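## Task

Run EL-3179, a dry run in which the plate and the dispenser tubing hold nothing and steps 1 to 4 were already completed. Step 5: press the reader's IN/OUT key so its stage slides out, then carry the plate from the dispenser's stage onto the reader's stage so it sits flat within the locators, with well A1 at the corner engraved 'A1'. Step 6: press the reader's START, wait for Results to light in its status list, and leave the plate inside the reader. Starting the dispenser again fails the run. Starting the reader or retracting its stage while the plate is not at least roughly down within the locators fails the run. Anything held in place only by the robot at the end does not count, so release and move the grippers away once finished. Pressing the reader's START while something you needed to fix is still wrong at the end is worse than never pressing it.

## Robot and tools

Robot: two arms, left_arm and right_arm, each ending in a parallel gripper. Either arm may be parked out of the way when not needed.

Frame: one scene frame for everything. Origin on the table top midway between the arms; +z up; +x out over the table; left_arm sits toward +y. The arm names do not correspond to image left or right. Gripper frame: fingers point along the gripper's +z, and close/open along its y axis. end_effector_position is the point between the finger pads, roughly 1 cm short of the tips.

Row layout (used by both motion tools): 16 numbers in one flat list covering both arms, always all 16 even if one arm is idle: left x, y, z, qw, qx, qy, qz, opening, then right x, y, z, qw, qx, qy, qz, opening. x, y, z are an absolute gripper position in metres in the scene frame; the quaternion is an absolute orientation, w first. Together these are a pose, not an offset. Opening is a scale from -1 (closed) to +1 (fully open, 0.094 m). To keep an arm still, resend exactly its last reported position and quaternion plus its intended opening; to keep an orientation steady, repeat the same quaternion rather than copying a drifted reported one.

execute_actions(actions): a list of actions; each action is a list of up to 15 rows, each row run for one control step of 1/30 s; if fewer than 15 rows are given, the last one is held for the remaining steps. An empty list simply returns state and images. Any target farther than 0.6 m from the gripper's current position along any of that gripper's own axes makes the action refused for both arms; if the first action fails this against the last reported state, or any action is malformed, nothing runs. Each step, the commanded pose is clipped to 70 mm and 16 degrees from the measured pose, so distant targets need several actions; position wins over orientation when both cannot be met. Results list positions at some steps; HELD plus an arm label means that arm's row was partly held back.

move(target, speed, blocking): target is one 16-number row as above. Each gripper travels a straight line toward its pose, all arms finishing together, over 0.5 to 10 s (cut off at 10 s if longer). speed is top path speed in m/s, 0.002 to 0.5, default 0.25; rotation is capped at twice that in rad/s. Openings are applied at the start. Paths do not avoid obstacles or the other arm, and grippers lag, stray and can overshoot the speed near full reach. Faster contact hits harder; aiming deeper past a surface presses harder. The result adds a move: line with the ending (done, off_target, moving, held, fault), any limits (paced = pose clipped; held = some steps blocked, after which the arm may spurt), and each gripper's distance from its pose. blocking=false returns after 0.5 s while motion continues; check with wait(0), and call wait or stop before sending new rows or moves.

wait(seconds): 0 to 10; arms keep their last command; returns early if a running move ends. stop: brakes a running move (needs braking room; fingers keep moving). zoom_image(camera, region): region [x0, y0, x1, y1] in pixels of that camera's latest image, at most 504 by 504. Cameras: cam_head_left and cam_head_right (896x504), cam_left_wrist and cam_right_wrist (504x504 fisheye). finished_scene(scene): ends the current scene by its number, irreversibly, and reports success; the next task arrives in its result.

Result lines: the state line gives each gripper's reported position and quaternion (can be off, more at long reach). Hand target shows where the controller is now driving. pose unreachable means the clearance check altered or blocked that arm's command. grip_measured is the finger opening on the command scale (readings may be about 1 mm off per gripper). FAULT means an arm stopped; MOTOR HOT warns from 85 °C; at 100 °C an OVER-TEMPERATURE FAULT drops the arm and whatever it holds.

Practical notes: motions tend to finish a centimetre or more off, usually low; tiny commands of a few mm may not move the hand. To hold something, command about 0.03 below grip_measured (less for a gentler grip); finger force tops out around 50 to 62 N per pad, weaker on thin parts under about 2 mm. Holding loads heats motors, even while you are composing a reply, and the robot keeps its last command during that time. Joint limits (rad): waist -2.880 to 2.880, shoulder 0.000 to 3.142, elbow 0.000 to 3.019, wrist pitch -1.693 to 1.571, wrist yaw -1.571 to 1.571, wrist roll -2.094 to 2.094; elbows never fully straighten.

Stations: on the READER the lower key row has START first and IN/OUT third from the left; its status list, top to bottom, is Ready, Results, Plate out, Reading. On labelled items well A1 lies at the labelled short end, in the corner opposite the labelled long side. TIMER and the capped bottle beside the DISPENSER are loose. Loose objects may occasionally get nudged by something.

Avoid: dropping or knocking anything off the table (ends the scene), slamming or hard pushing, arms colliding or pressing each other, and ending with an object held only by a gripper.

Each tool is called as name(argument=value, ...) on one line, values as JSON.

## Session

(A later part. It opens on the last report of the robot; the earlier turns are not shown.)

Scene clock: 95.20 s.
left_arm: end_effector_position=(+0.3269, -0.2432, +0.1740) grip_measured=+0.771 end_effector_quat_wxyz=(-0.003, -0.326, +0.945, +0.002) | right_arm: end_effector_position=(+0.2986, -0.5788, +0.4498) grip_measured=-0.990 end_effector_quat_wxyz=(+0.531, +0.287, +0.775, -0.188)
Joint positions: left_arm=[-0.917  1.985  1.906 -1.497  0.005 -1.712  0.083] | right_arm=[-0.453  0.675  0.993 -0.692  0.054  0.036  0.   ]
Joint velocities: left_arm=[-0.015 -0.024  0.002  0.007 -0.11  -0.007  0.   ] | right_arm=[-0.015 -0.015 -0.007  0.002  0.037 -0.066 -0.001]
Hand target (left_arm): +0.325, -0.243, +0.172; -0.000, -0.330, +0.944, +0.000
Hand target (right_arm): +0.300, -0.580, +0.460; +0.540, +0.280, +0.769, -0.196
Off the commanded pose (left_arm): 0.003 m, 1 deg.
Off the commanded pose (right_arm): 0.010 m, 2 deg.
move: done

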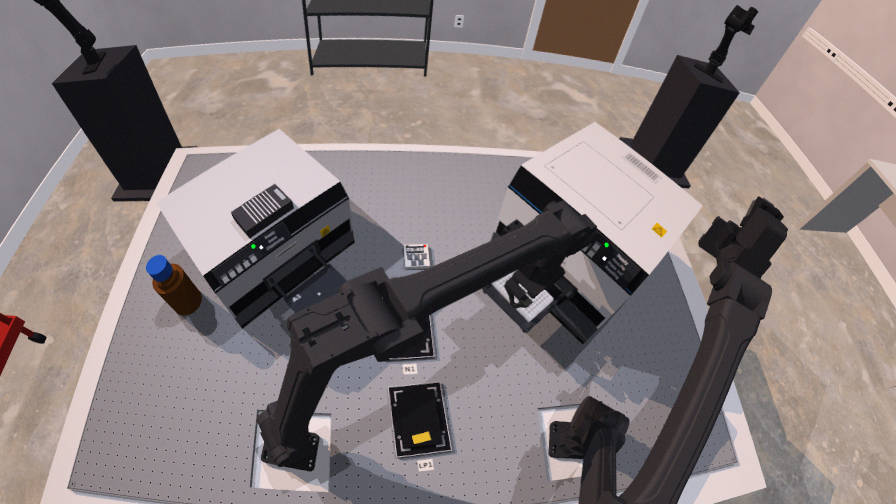

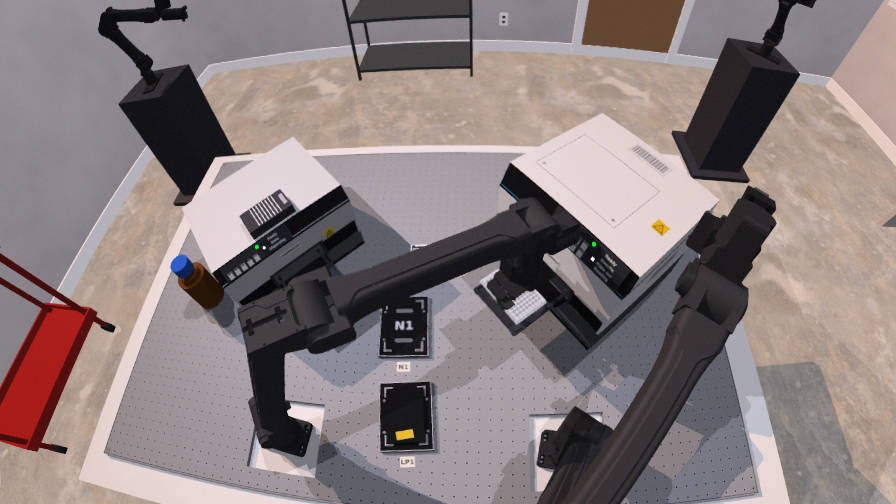

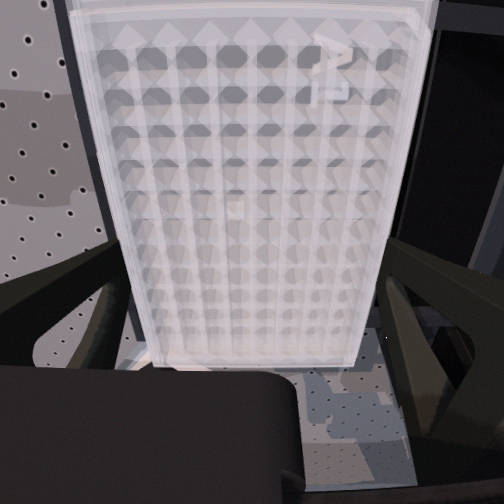

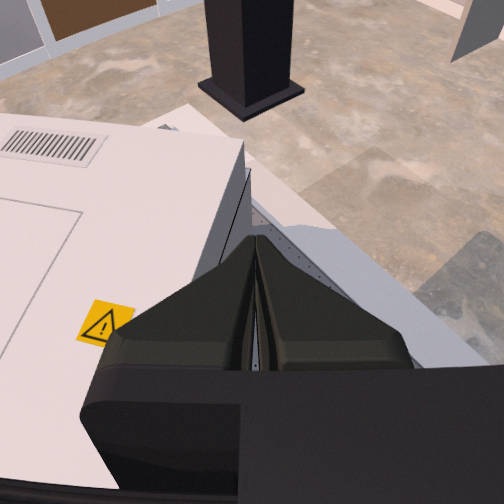

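move(target=[0.321,-0.237,0.163,0,-0.33,0.944,0,0.745, 0.30,-0.58,0.46,0.54,0.28,0.77,-0.196,-1], speed=0.04)

zoom_image(camera="cam_head_right", region=[460, 250, 580, 340])

Scene clock: 99.00 s.
left_arm: end_effector_position=(+0.3239, -0.2380, +0.1633) grip_measured=+0.771 end_effector_quat_wxyz=(-0.003, -0.326, +0.945, +0.003) | right_arm: end_effector_position=(+0.2986, -0.5788, +0.4498) grip_measured=-0.990 end_effector_quat_wxyz=(+0.531, +0.287, +0.775, -0.188)
Joint positions: left_arm=[-0.917  1.972  1.858 -1.463  0.005 -1.712  0.083] | right_arm=[-0.453  0.675  0.993 -0.692  0.054  0.036  0.   ]
Joint velocities: left_arm=[-0.015  0.015 -0.002  0.007 -0.022 -0.037  0.   ] | right_arm=[-0.015 -0.005  0.007  0.012 -0.022  0.007  0.001]
Hand target (left_arm): +0.321, -0.237, +0.163; -0.000, -0.330, +0.944, +0.000
Hand target (right_arm): +0.300, -0.580, +0.460; +0.540, +0.280, +0.769, -0.196
Off the commanded pose (left_arm): 0.003 m, 1 deg.
Off the commanded pose (right_arm): 0.010 m, 2 deg.
move: done

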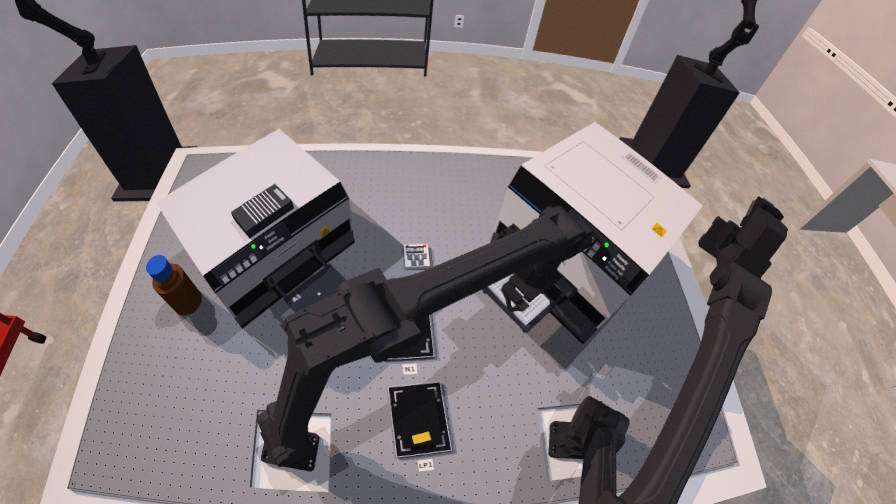

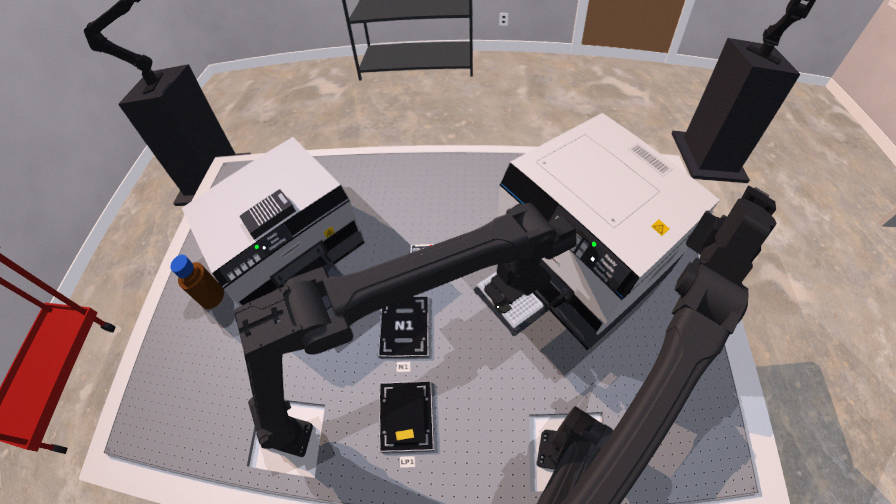

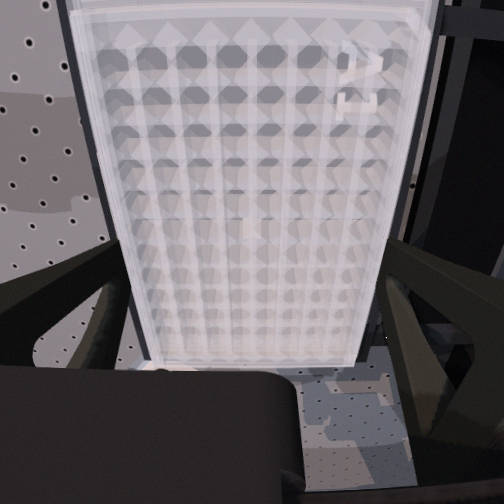

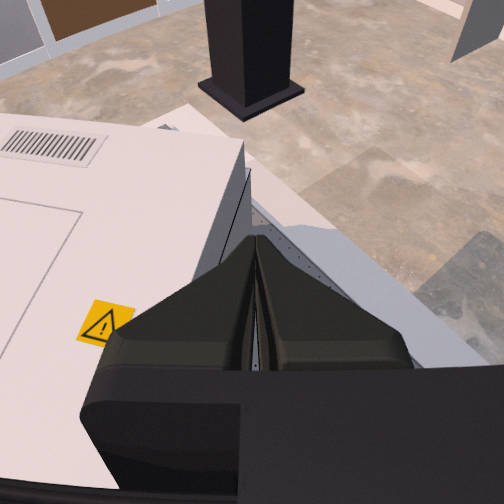

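Region (460, 250, 580, 340) of cam_head_right's 896x504 image, scaled by 4.200, with more detail than that image has; it fills the top 378 rows of this view, and the rest is white.

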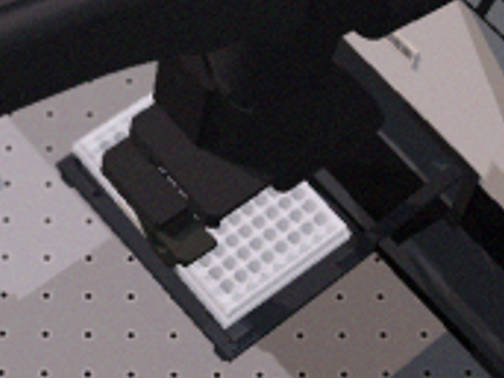

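execute_actions(actions=[[[0.317,-0.2405,0.164,0,-0.333,0.943,0,0.745, 0.30,-0.58,0.46,0.54,0.28,0.77,-0.196,-1]]])

zoom_image(camera="cam_head_right", region=[460, 250, 580, 340])

Scene clock: 103.10 s.
left_arm: end_effector_position=(+0.3229, -0.2386, +0.1630) grip_measured=+0.771 end_effector_quat_wxyz=(-0.003, -0.332, +0.943, +0.003) | right_arm: end_effector_position=(+0.2986, -0.5788, +0.4498) grip_measured=-0.990 end_effector_quat_wxyz=(+0.531, +0.287, +0.775, -0.188)
Joint positions: left_arm=[-0.919  1.972  1.857 -1.463  0.005 -1.727  0.083] | right_arm=[-0.453  0.675  0.993 -0.692  0.054  0.036  0.   ]
Joint velocities: left_arm=[-0.005 -0.005  0.007  0.007  0.007  0.037  0.   ] | right_arm=[-0.005 -0.005  0.002  0.002  0.037 -0.037  0.001]
Hand target (left_arm): +0.317, -0.240, +0.164; -0.000, -0.333, +0.943, +0.000
Hand target (right_arm): +0.300, -0.580, +0.460; +0.540, +0.280, +0.769, -0.196
Off the commanded pose (left_arm): 0.006 m, 0 deg.
Off the commanded pose (right_arm): 0.010 m, 2 deg.
Step readings (end_effector_position):
0: left_arm (+0.3239, -0.2380, +0.1630) | right_arm (+0.2986, -0.5788, +0.4498)
1: left_arm (+0.3237, -0.2381, +0.1630) | right_arm (+0.2986, -0.5788, +0.4498)
2: left_arm (+0.3237, -0.2381, +0.1630) | right_arm (+0.2986, -0.5788, +0.4498)
4: left_arm (+0.3235, -0.2382, +0.1630) | right_arm (+0.2986, -0.5788, +0.4498)
8: left_arm (+0.3229, -0.2386, +0.1630) | right_arm (+0.2986, -0.5788, +0.4498)
15: end_effector_position above

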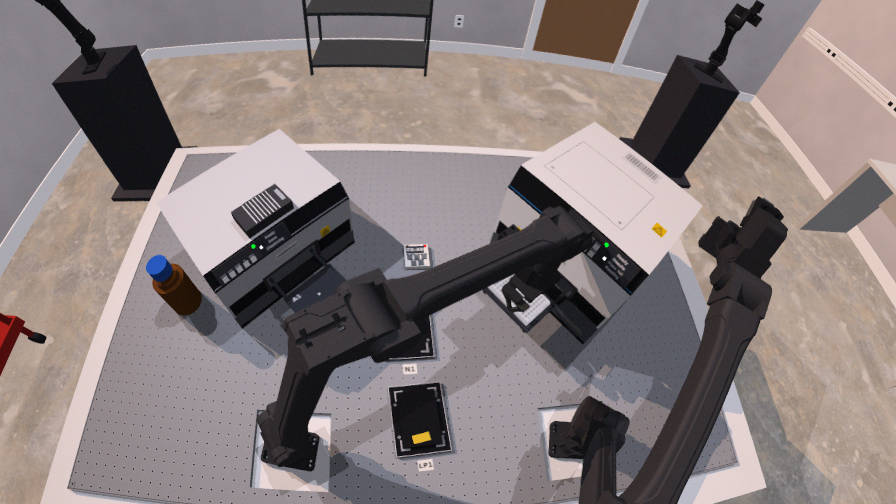

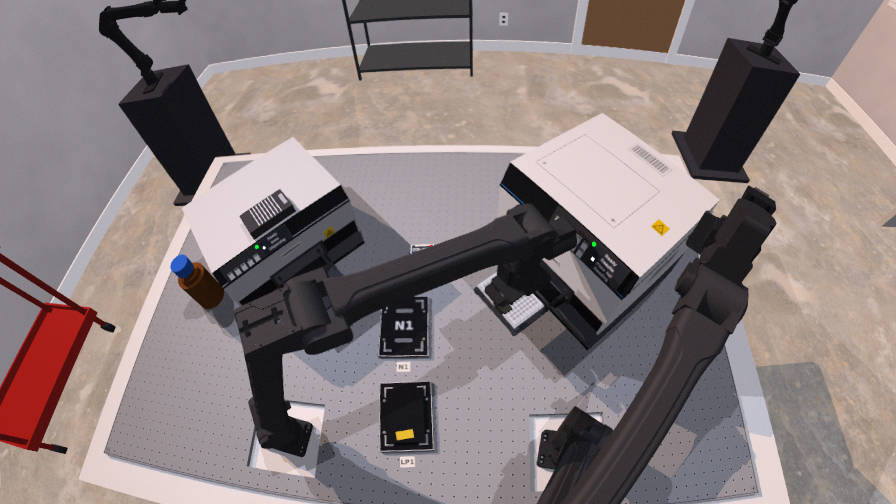

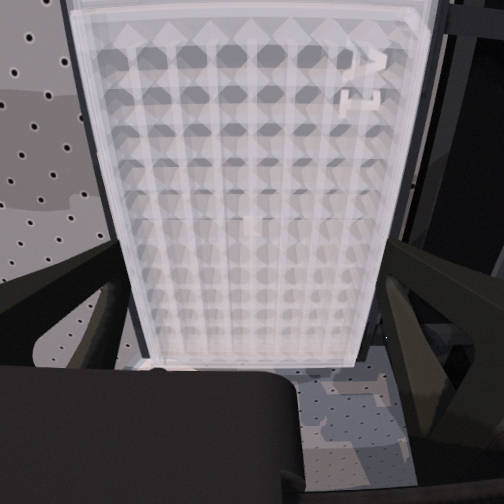

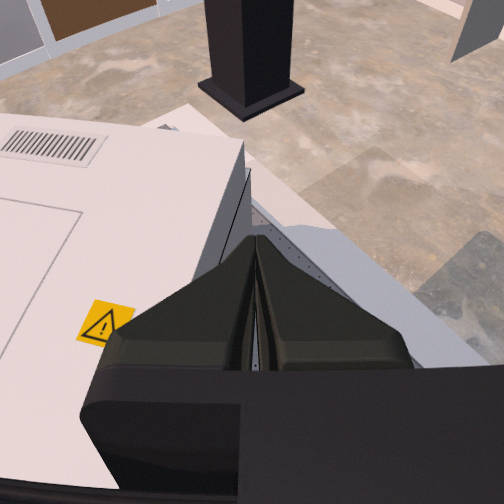

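Region (460, 250, 580, 340) of cam_head_right's 896x504 image, scaled by 4.200, with more detail than that image has; it fills the top 378 rows of this view, and the rest is white.

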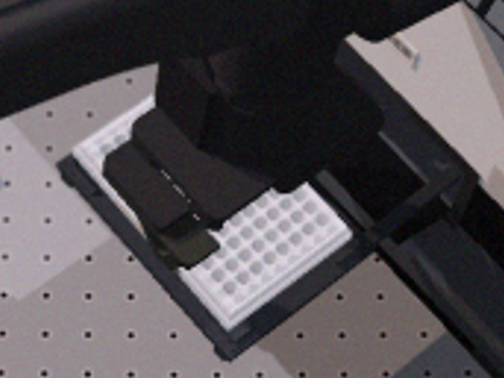

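execute_actions(actions=[[[0.3135,-0.2425,0.164,0,-0.329,0.944,0,0.745, 0.30,-0.58,0.46,0.54,0.28,0.77,-0.196,-1]]])

zoom_image(camera="cam_head_right", region=[460, 250, 580, 340])

Scene clock: 105.53 s.
left_arm: end_effector_position=(+0.3189, -0.2409, +0.1630) grip_measured=+0.771 end_effector_quat_wxyz=(-0.002, -0.329, +0.944, +0.003) | right_arm: end_effector_position=(+0.2986, -0.5788, +0.4498) grip_measured=-0.990 end_effector_quat_wxyz=(+0.531, +0.287, +0.775, -0.188)
Joint positions: left_arm=[-0.927  1.972  1.857 -1.463  0.003 -1.727  0.083] | right_arm=[-0.453  0.675  0.993 -0.692  0.054  0.036  0.   ]
Joint velocities: left_arm=[ 0.015 -0.015 -0.007  0.007 -0.066  0.007 -0.002] | right_arm=[ 0.005 -0.005 -0.002  0.002 -0.051 -0.095  0.   ]
Hand target (left_arm): +0.313, -0.242, +0.164; -0.000, -0.329, +0.944, +0.000
Hand target (right_arm): +0.300, -0.580, +0.460; +0.540, +0.280, +0.769, -0.196
Off the commanded pose (left_arm): 0.006 m, 0 deg.
Off the commanded pose (right_arm): 0.010 m, 2 deg.
Step readings (end_effector_position):
0: left_arm (+0.3229, -0.2386, +0.1630) | right_arm (+0.2986, -0.5788, +0.4498)
1: left_arm (+0.3227, -0.2387, +0.1630) | right_arm (+0.2986, -0.5788, +0.4498)
2: left_arm (+0.3225, -0.2388, +0.1630) | right_arm (+0.2986, -0.5788, +0.4498)
4: left_arm (+0.3215, -0.2393, +0.1630) | right_arm (+0.2986, -0.5788, +0.4498)
8: left_arm (+0.3195, -0.2405, +0.1630) | right_arm (+0.2986, -0.5788, +0.4498)
15: end_effector_position above

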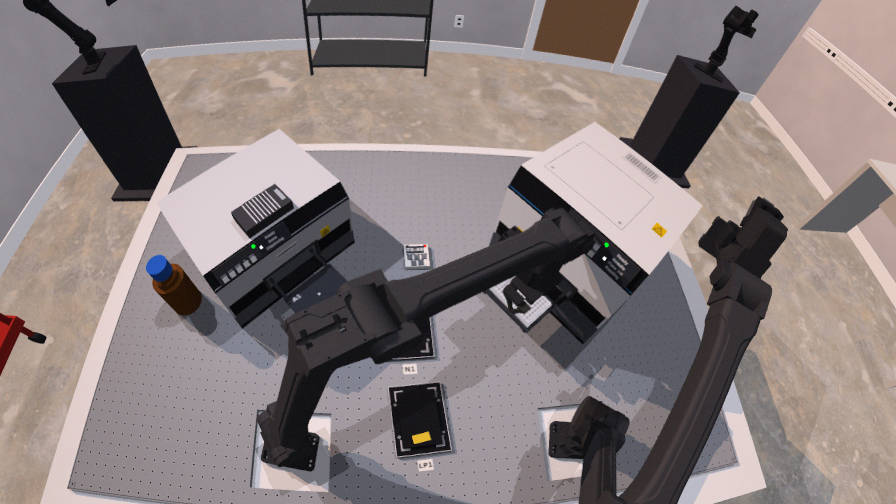

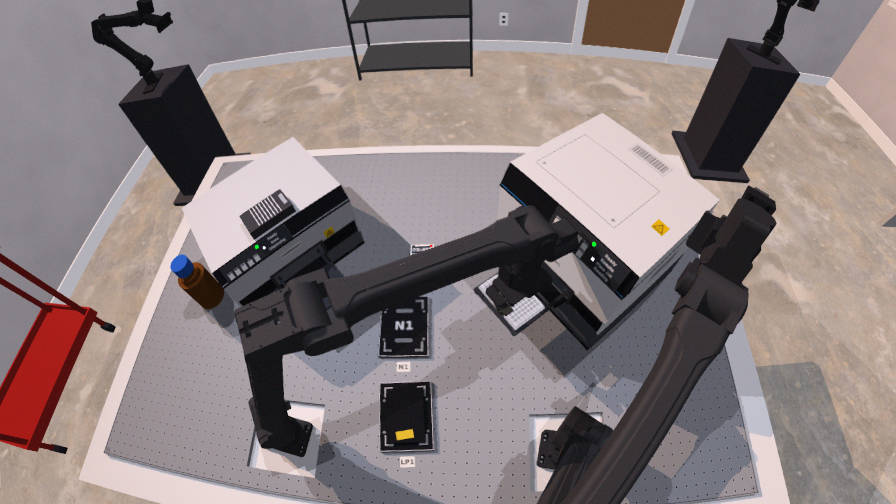

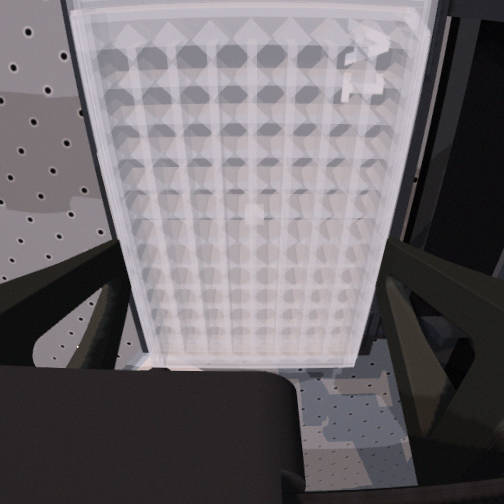

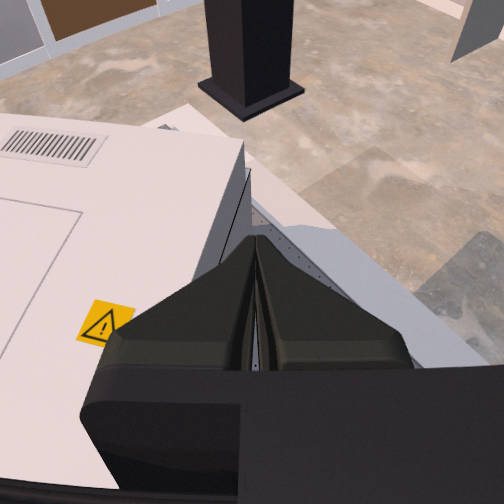

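Region (460, 250, 580, 340) of cam_head_right's 896x504 image, scaled by 4.200, with more detail than that image has; it fills the top 378 rows of this view, and the rest is white.

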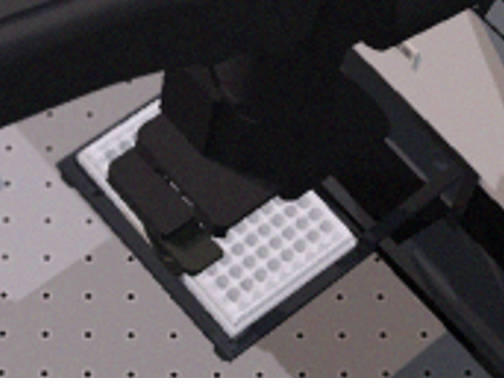

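execute_actions(actions=[[[0.317,-0.241,0.158,0,-0.329,0.944,0,0.745, 0.30,-0.58,0.46,0.54,0.28,0.77,-0.196,-1]],[[0.317,-0.241,0.153,0,-0.329,0.944,0,0.745, 0.30,-0.58,0.46,0.54,0.28,0.77,-0.196,-1]]])

zoom_image(camera="cam_head_right", region=[460, 250, 580, 340])

Scene clock: 108.37 s.
left_arm: end_effector_position=(+0.3194, -0.2416, +0.1613) grip_measured=+0.771 end_effector_quat_wxyz=(-0.001, -0.329, +0.944, -0.002) | right_arm: end_effector_position=(+0.2986, -0.5788, +0.4498) grip_measured=-0.990 end_effector_quat_wxyz=(+0.531, +0.287, +0.775, -0.188)
Joint positions: left_arm=[-0.927  1.968  1.847 -1.446  0.003 -1.727  0.083] | right_arm=[-0.453  0.675  0.993 -0.692  0.054  0.036  0.   ]
Joint velocities: left_arm=[ 0.005 -0.005 -0.012 -0.002 -0.007 -0.007 -0.001] | right_arm=[-0.015 -0.005 -0.007 -0.002 -0.037 -0.007 -0.   ]
Hand target (left_arm): +0.317, -0.241, +0.153; -0.000, -0.329, +0.944, +0.000
Hand target (right_arm): +0.300, -0.580, +0.460; +0.540, +0.280, +0.769, -0.196
Off the commanded pose (left_arm): 0.009 m, 0 deg.
Off the commanded pose (right_arm): 0.010 m, 2 deg.
Step readings (end_effector_position; steps 1 to 15: 1st action; 16 to 30: 2nd action):
0: left_arm (+0.3189, -0.2409, +0.1630) | right_arm (+0.2986, -0.5788, +0.4498)
1: left_arm (+0.3190, -0.2411, +0.1628) | right_arm (+0.2986, -0.5788, +0.4498)
2: left_arm (+0.3192, -0.2414, +0.1625) | right_arm (+0.2986, -0.5788, +0.4498)
4: left_arm (+0.3194, -0.2416, +0.1621) | right_arm (+0.2986, -0.5788, +0.4498)
8: left_arm (+0.3194, -0.2416, +0.1619) | right_arm (+0.2986, -0.5788, +0.4498)
15: left_arm (+0.3194, -0.2416, +0.1619) | right_arm (+0.2986, -0.5788, +0.4498)
16: left_arm (+0.3194, -0.2416, +0.1616) | right_arm (+0.2986, -0.5788, +0.4498)
17: left_arm (+0.3194, -0.2417, +0.1614) | right_arm (+0.2986, -0.5788, +0.4498)
19: left_arm (+0.3194, -0.2417, +0.1615) | right_arm (+0.2986, -0.5788, +0.4498)
23: left_arm (+0.3194, -0.2416, +0.1613) | right_arm (+0.2986, -0.5788, +0.4498)
30: end_effector_position above

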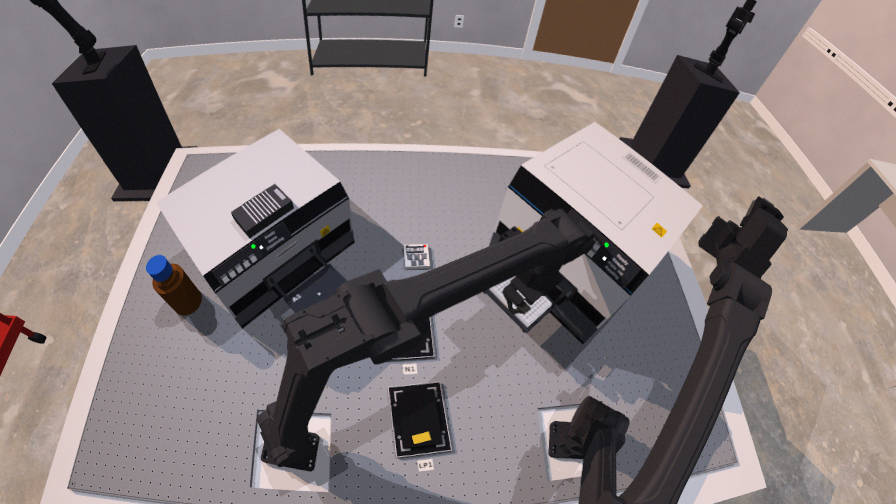

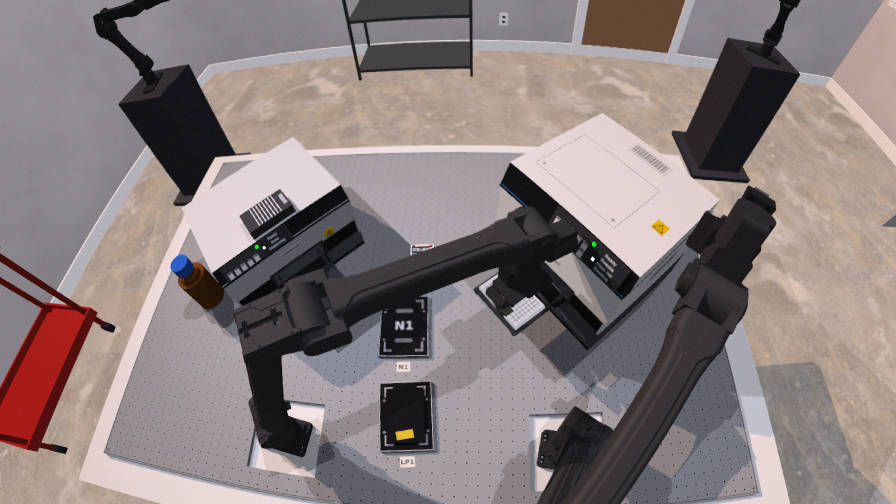

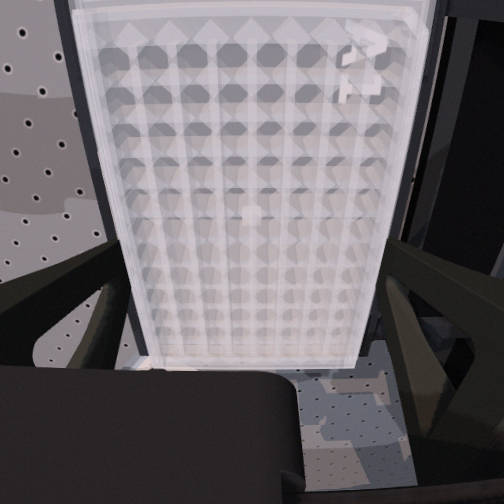

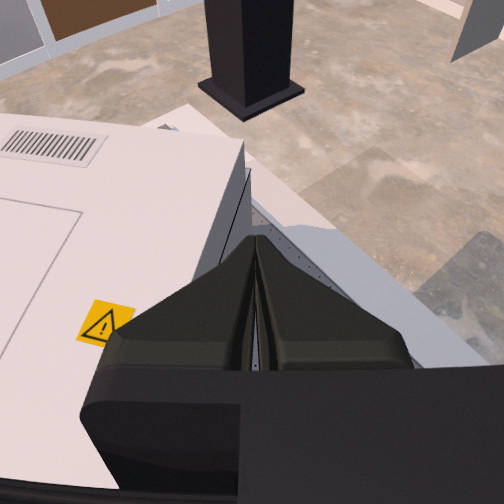

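Region (460, 250, 580, 340) of cam_head_right's 896x504 image, scaled by 4.200, with more detail than that image has; it fills the top 378 rows of this view, and the rest is white.

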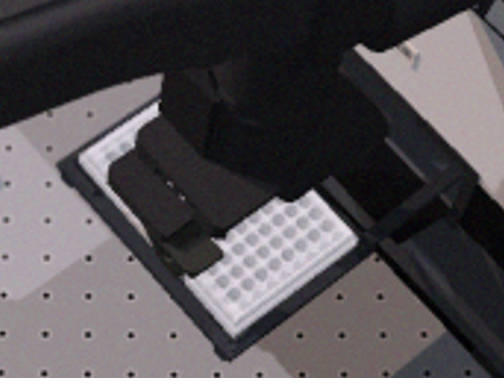

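execute_actions(actions=[[[0.319,-0.242,0.160,0,-0.329,0.944,0,1, 0.30,-0.58,0.46,0.54,0.28,0.77,-0.196,-1]]])

move(target=[0.327,-0.255,0.215,0,-0.329,0.944,0,1, 0.30,-0.58,0.46,0.54,0.28,0.77,-0.196,-1], speed=0.1)

zoom_image(camera="cam_head_left", region=[470, 255, 580, 340])

Scene clock: 112.07 s.
left_arm: end_effector_position=(+0.3194, -0.2416, +0.1613) grip_measured=+1.000 end_effector_quat_wxyz=(-0.001, -0.329, +0.944, -0.002) | right_arm: end_effector_position=(+0.2986, -0.5788, +0.4498) grip_measured=-0.990 end_effector_quat_wxyz=(+0.531, +0.287, +0.775, -0.188)
Joint positions: left_arm=[-0.927  1.968  1.847 -1.446  0.003 -1.727  0.094] | right_arm=[-0.453  0.675  0.993 -0.692  0.054  0.036  0.   ]
Joint velocities: left_arm=[ 0.005  0.005 -0.002 -0.002 -0.007  0.051  0.   ] | right_arm=[-0.005 -0.005 -0.002  0.002  0.007  0.037  0.001]
Hand target (left_arm): +0.319, -0.242, +0.160; +0.000, -0.329, +0.944, -0.000
Hand target (right_arm): +0.300, -0.580, +0.460; +0.540, +0.280, +0.769, -0.196
Off the commanded pose (left_arm): 0.001 m, 0 deg.
Off the commanded pose (right_arm): 0.010 m, 2 deg.
Step readings (end_effector_position):
0: left_arm (+0.3194, -0.2416, +0.1613) | right_arm (+0.2986, -0.5788, +0.4498)
1: left_arm (+0.3194, -0.2416, +0.1613) | right_arm (+0.2986, -0.5788, +0.4498)
2: left_arm (+0.3194, -0.2416, +0.1613) | right_arm (+0.2986, -0.5788, +0.4498)
4: left_arm (+0.3194, -0.2416, +0.1613) | right_arm (+0.2986, -0.5788, +0.4498)
8: left_arm (+0.3194, -0.2416, +0.1613) | right_arm (+0.2986, -0.5788, +0.4498)
15: end_effector_position above

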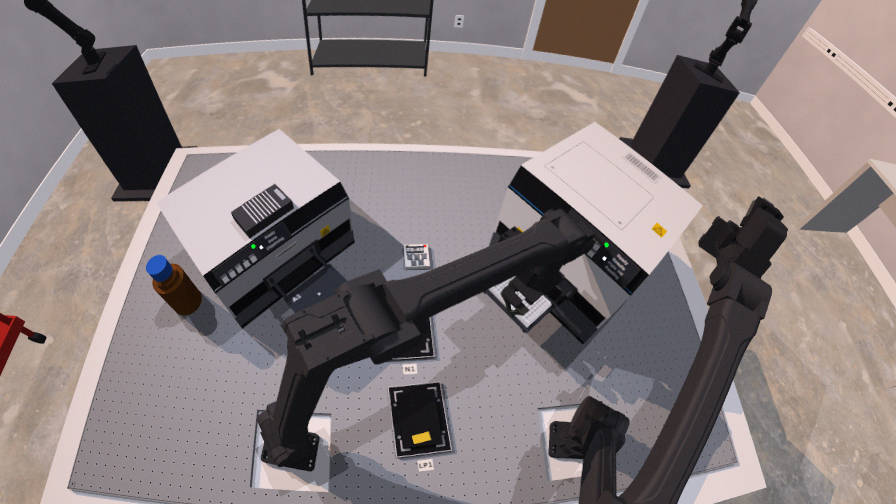

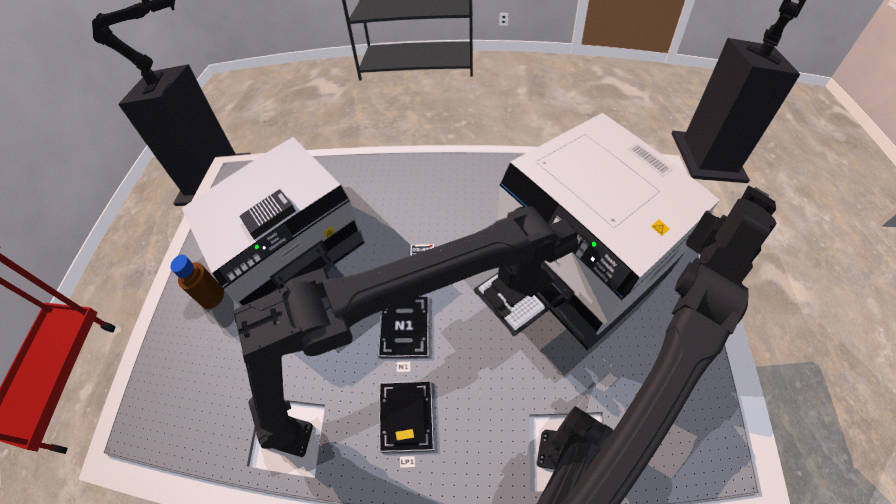

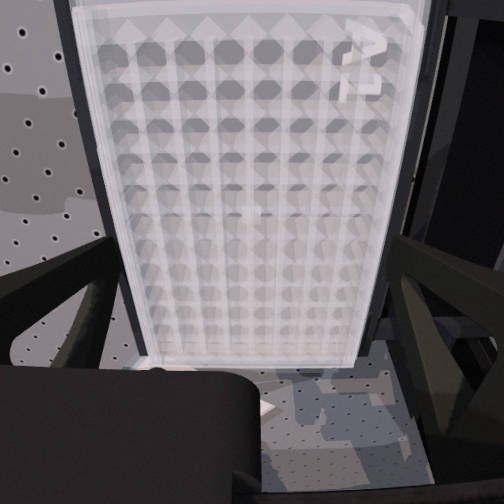

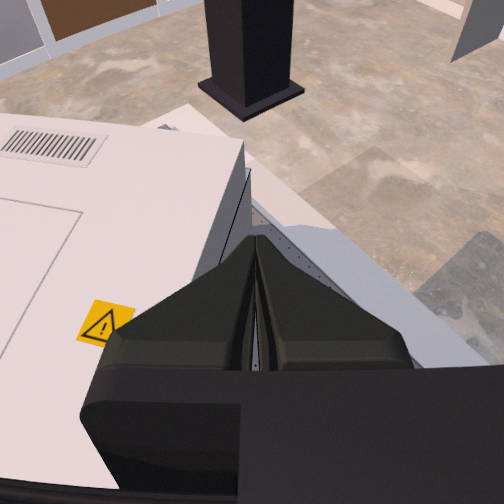

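Scene clock: 113.27 s.
left_arm: end_effector_position=(+0.3205, -0.2436, +0.2137) grip_measured=+1.000 end_effector_quat_wxyz=(-0.002, -0.329, +0.944, +0.004) | right_arm: end_effector_position=(+0.2986, -0.5788, +0.4498) grip_measured=-0.990 end_effector_quat_wxyz=(+0.531, +0.287, +0.775, -0.188)
Joint positions: left_arm=[-0.927  1.975  1.995 -1.598  0.003 -1.727  0.094] | right_arm=[-0.453  0.675  0.993 -0.692  0.054  0.036  0.   ]
Joint velocities: left_arm=[-0.005 -0.005  0.002  0.002 -0.007 -0.051  0.   ] | right_arm=[-0.015  0.005  0.002 -0.002  0.007  0.022 -0.001]
Hand target (left_arm): +0.326, -0.254, +0.215; +0.000, -0.329, +0.944, -0.001
Hand target (right_arm): +0.300, -0.580, +0.460; +0.540, +0.280, +0.769, -0.196
Off the commanded pose (left_arm): 0.013 m, 0 deg.
Off the commanded pose (right_arm): 0.010 m, 2 deg.
move: off_target (left_arm)

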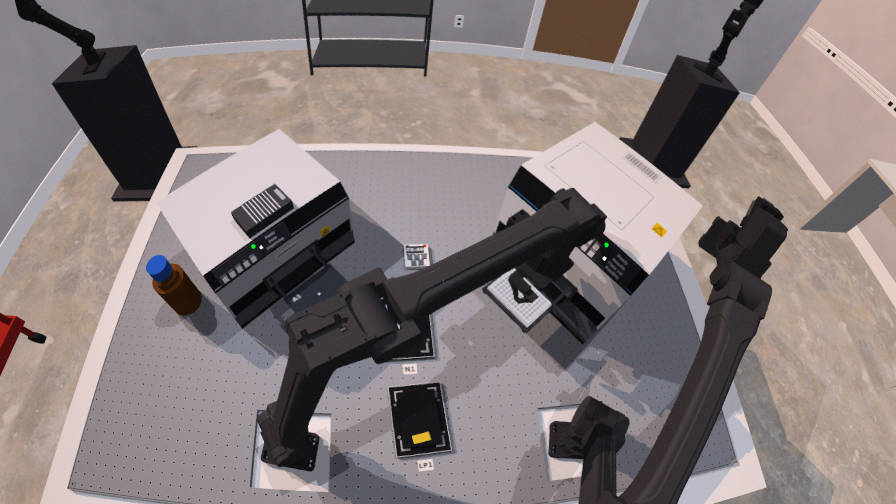

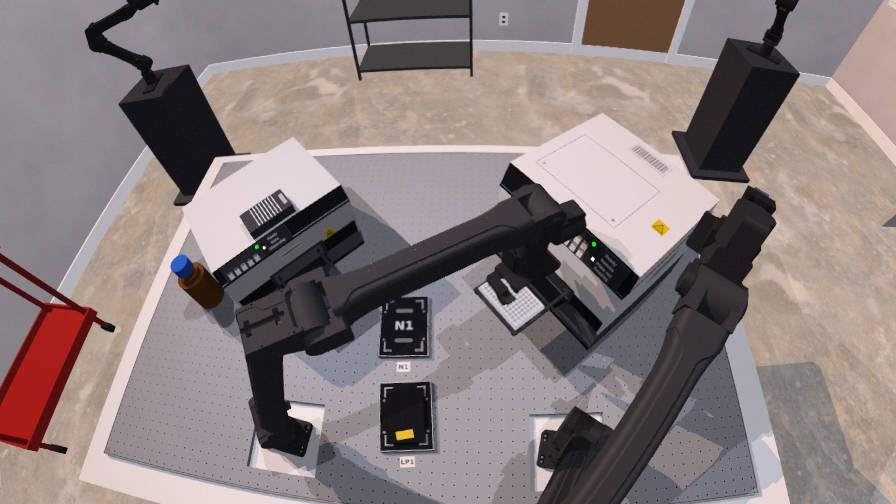

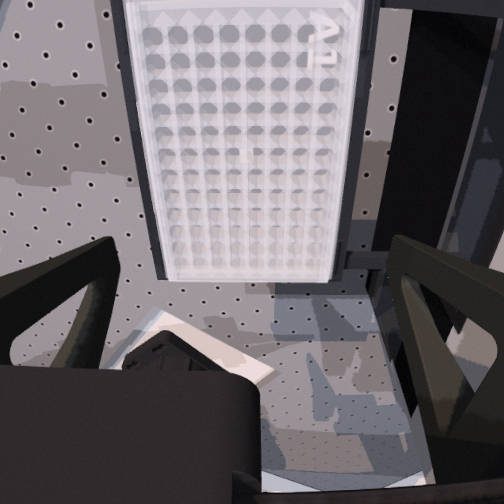

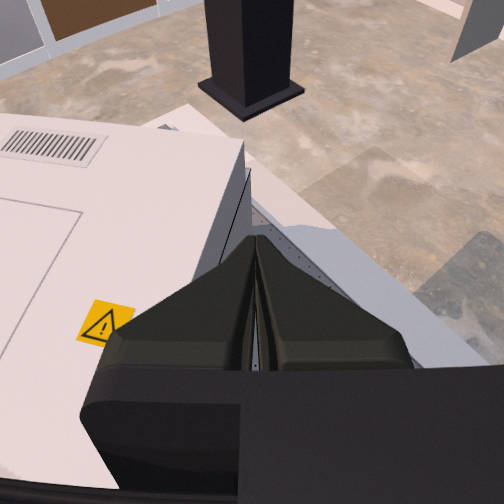

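Region (470, 255, 580, 340) of cam_head_left's 896x504 image, scaled by 4.582, with more detail than that image has; it fills the top 389 rows of this view, and the rest is white.

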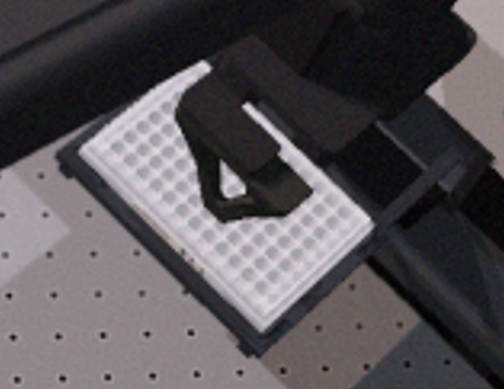

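move(target=[0.22,-0.06,0.21,0.58,0.35,0.67,-0.30,1, 0.33,-0.40,0.44,0.55,0.2,0.8,-0.13,-1], speed=0.4)

Scene clock: 119.17 s.
left_arm: end_effector_position=(+0.2205, -0.0644, +0.2132) grip_measured=+1.000 end_effector_quat_wxyz=(+0.572, +0.358, +0.670, -0.310) | right_arm: end_effector_position=(+0.3314, -0.4043, +0.4465) grip_measured=-0.990 end_effector_quat_wxyz=(+0.556, +0.192, +0.796, -0.142)
Joint positions: left_arm=[-0.975  0.957  0.317  0.485 -0.117 -0.025  0.094] | right_arm=[ 0.348  0.611  0.966 -0.784  0.608  0.242  0.   ]
Joint velocities: left_arm=[ 0.015  0.005  0.012  0.007 -0.037  0.051  0.   ] | right_arm=[-0.005 -0.005 -0.002  0.017 -0.037 -0.066  0.001]
Hand target (left_arm): +0.222, -0.060, +0.211; +0.578, +0.359, +0.666, -0.307
Hand target (right_arm): +0.332, -0.401, +0.441; +0.551, +0.193, +0.800, -0.140
Off the commanded pose (left_arm): 0.005 m, 2 deg.
Off the commanded pose (right_arm): 0.008 m, 2 deg.
move: done

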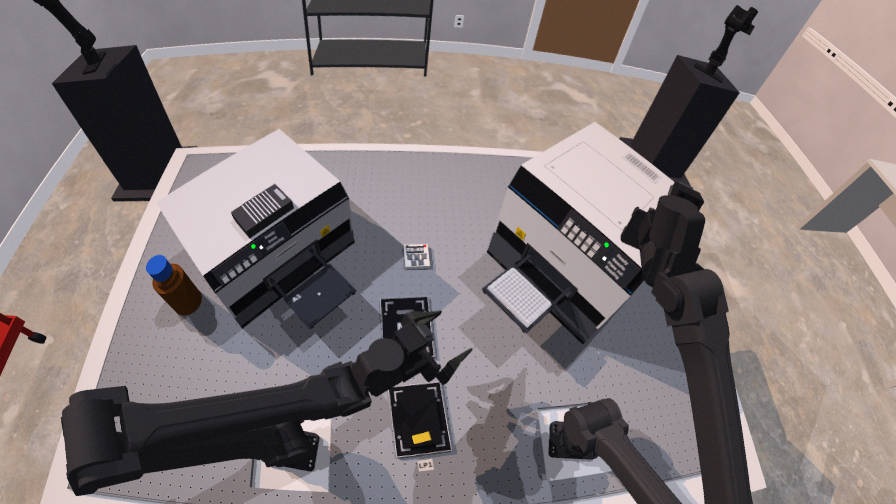

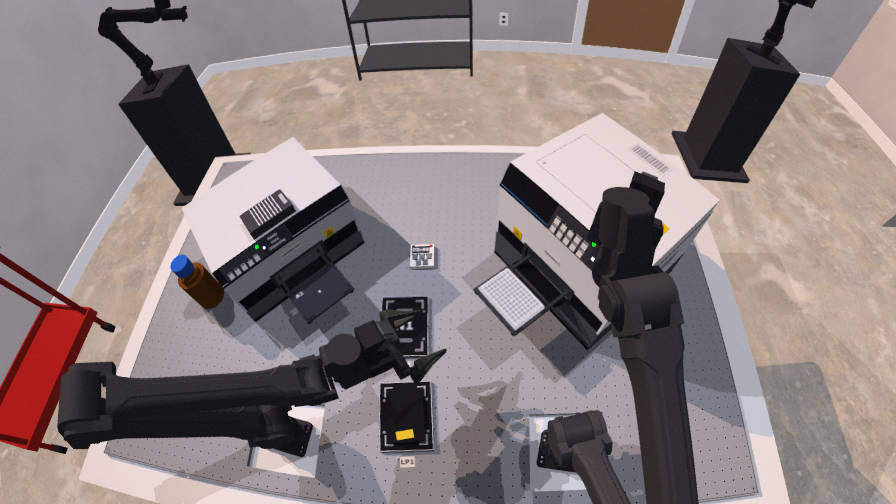

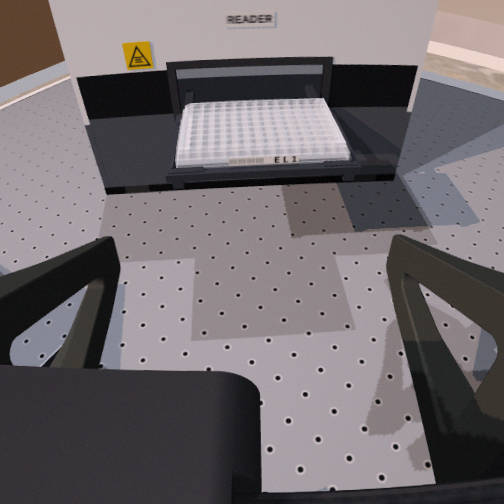

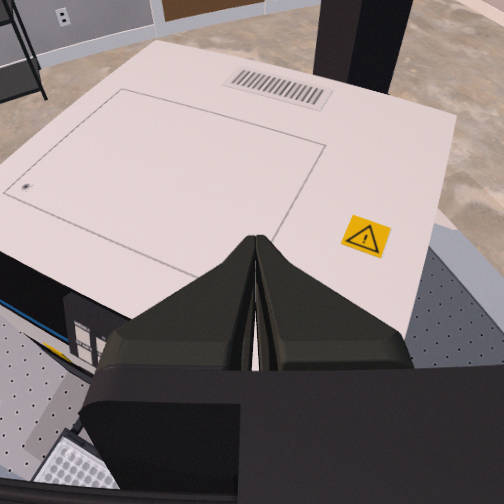

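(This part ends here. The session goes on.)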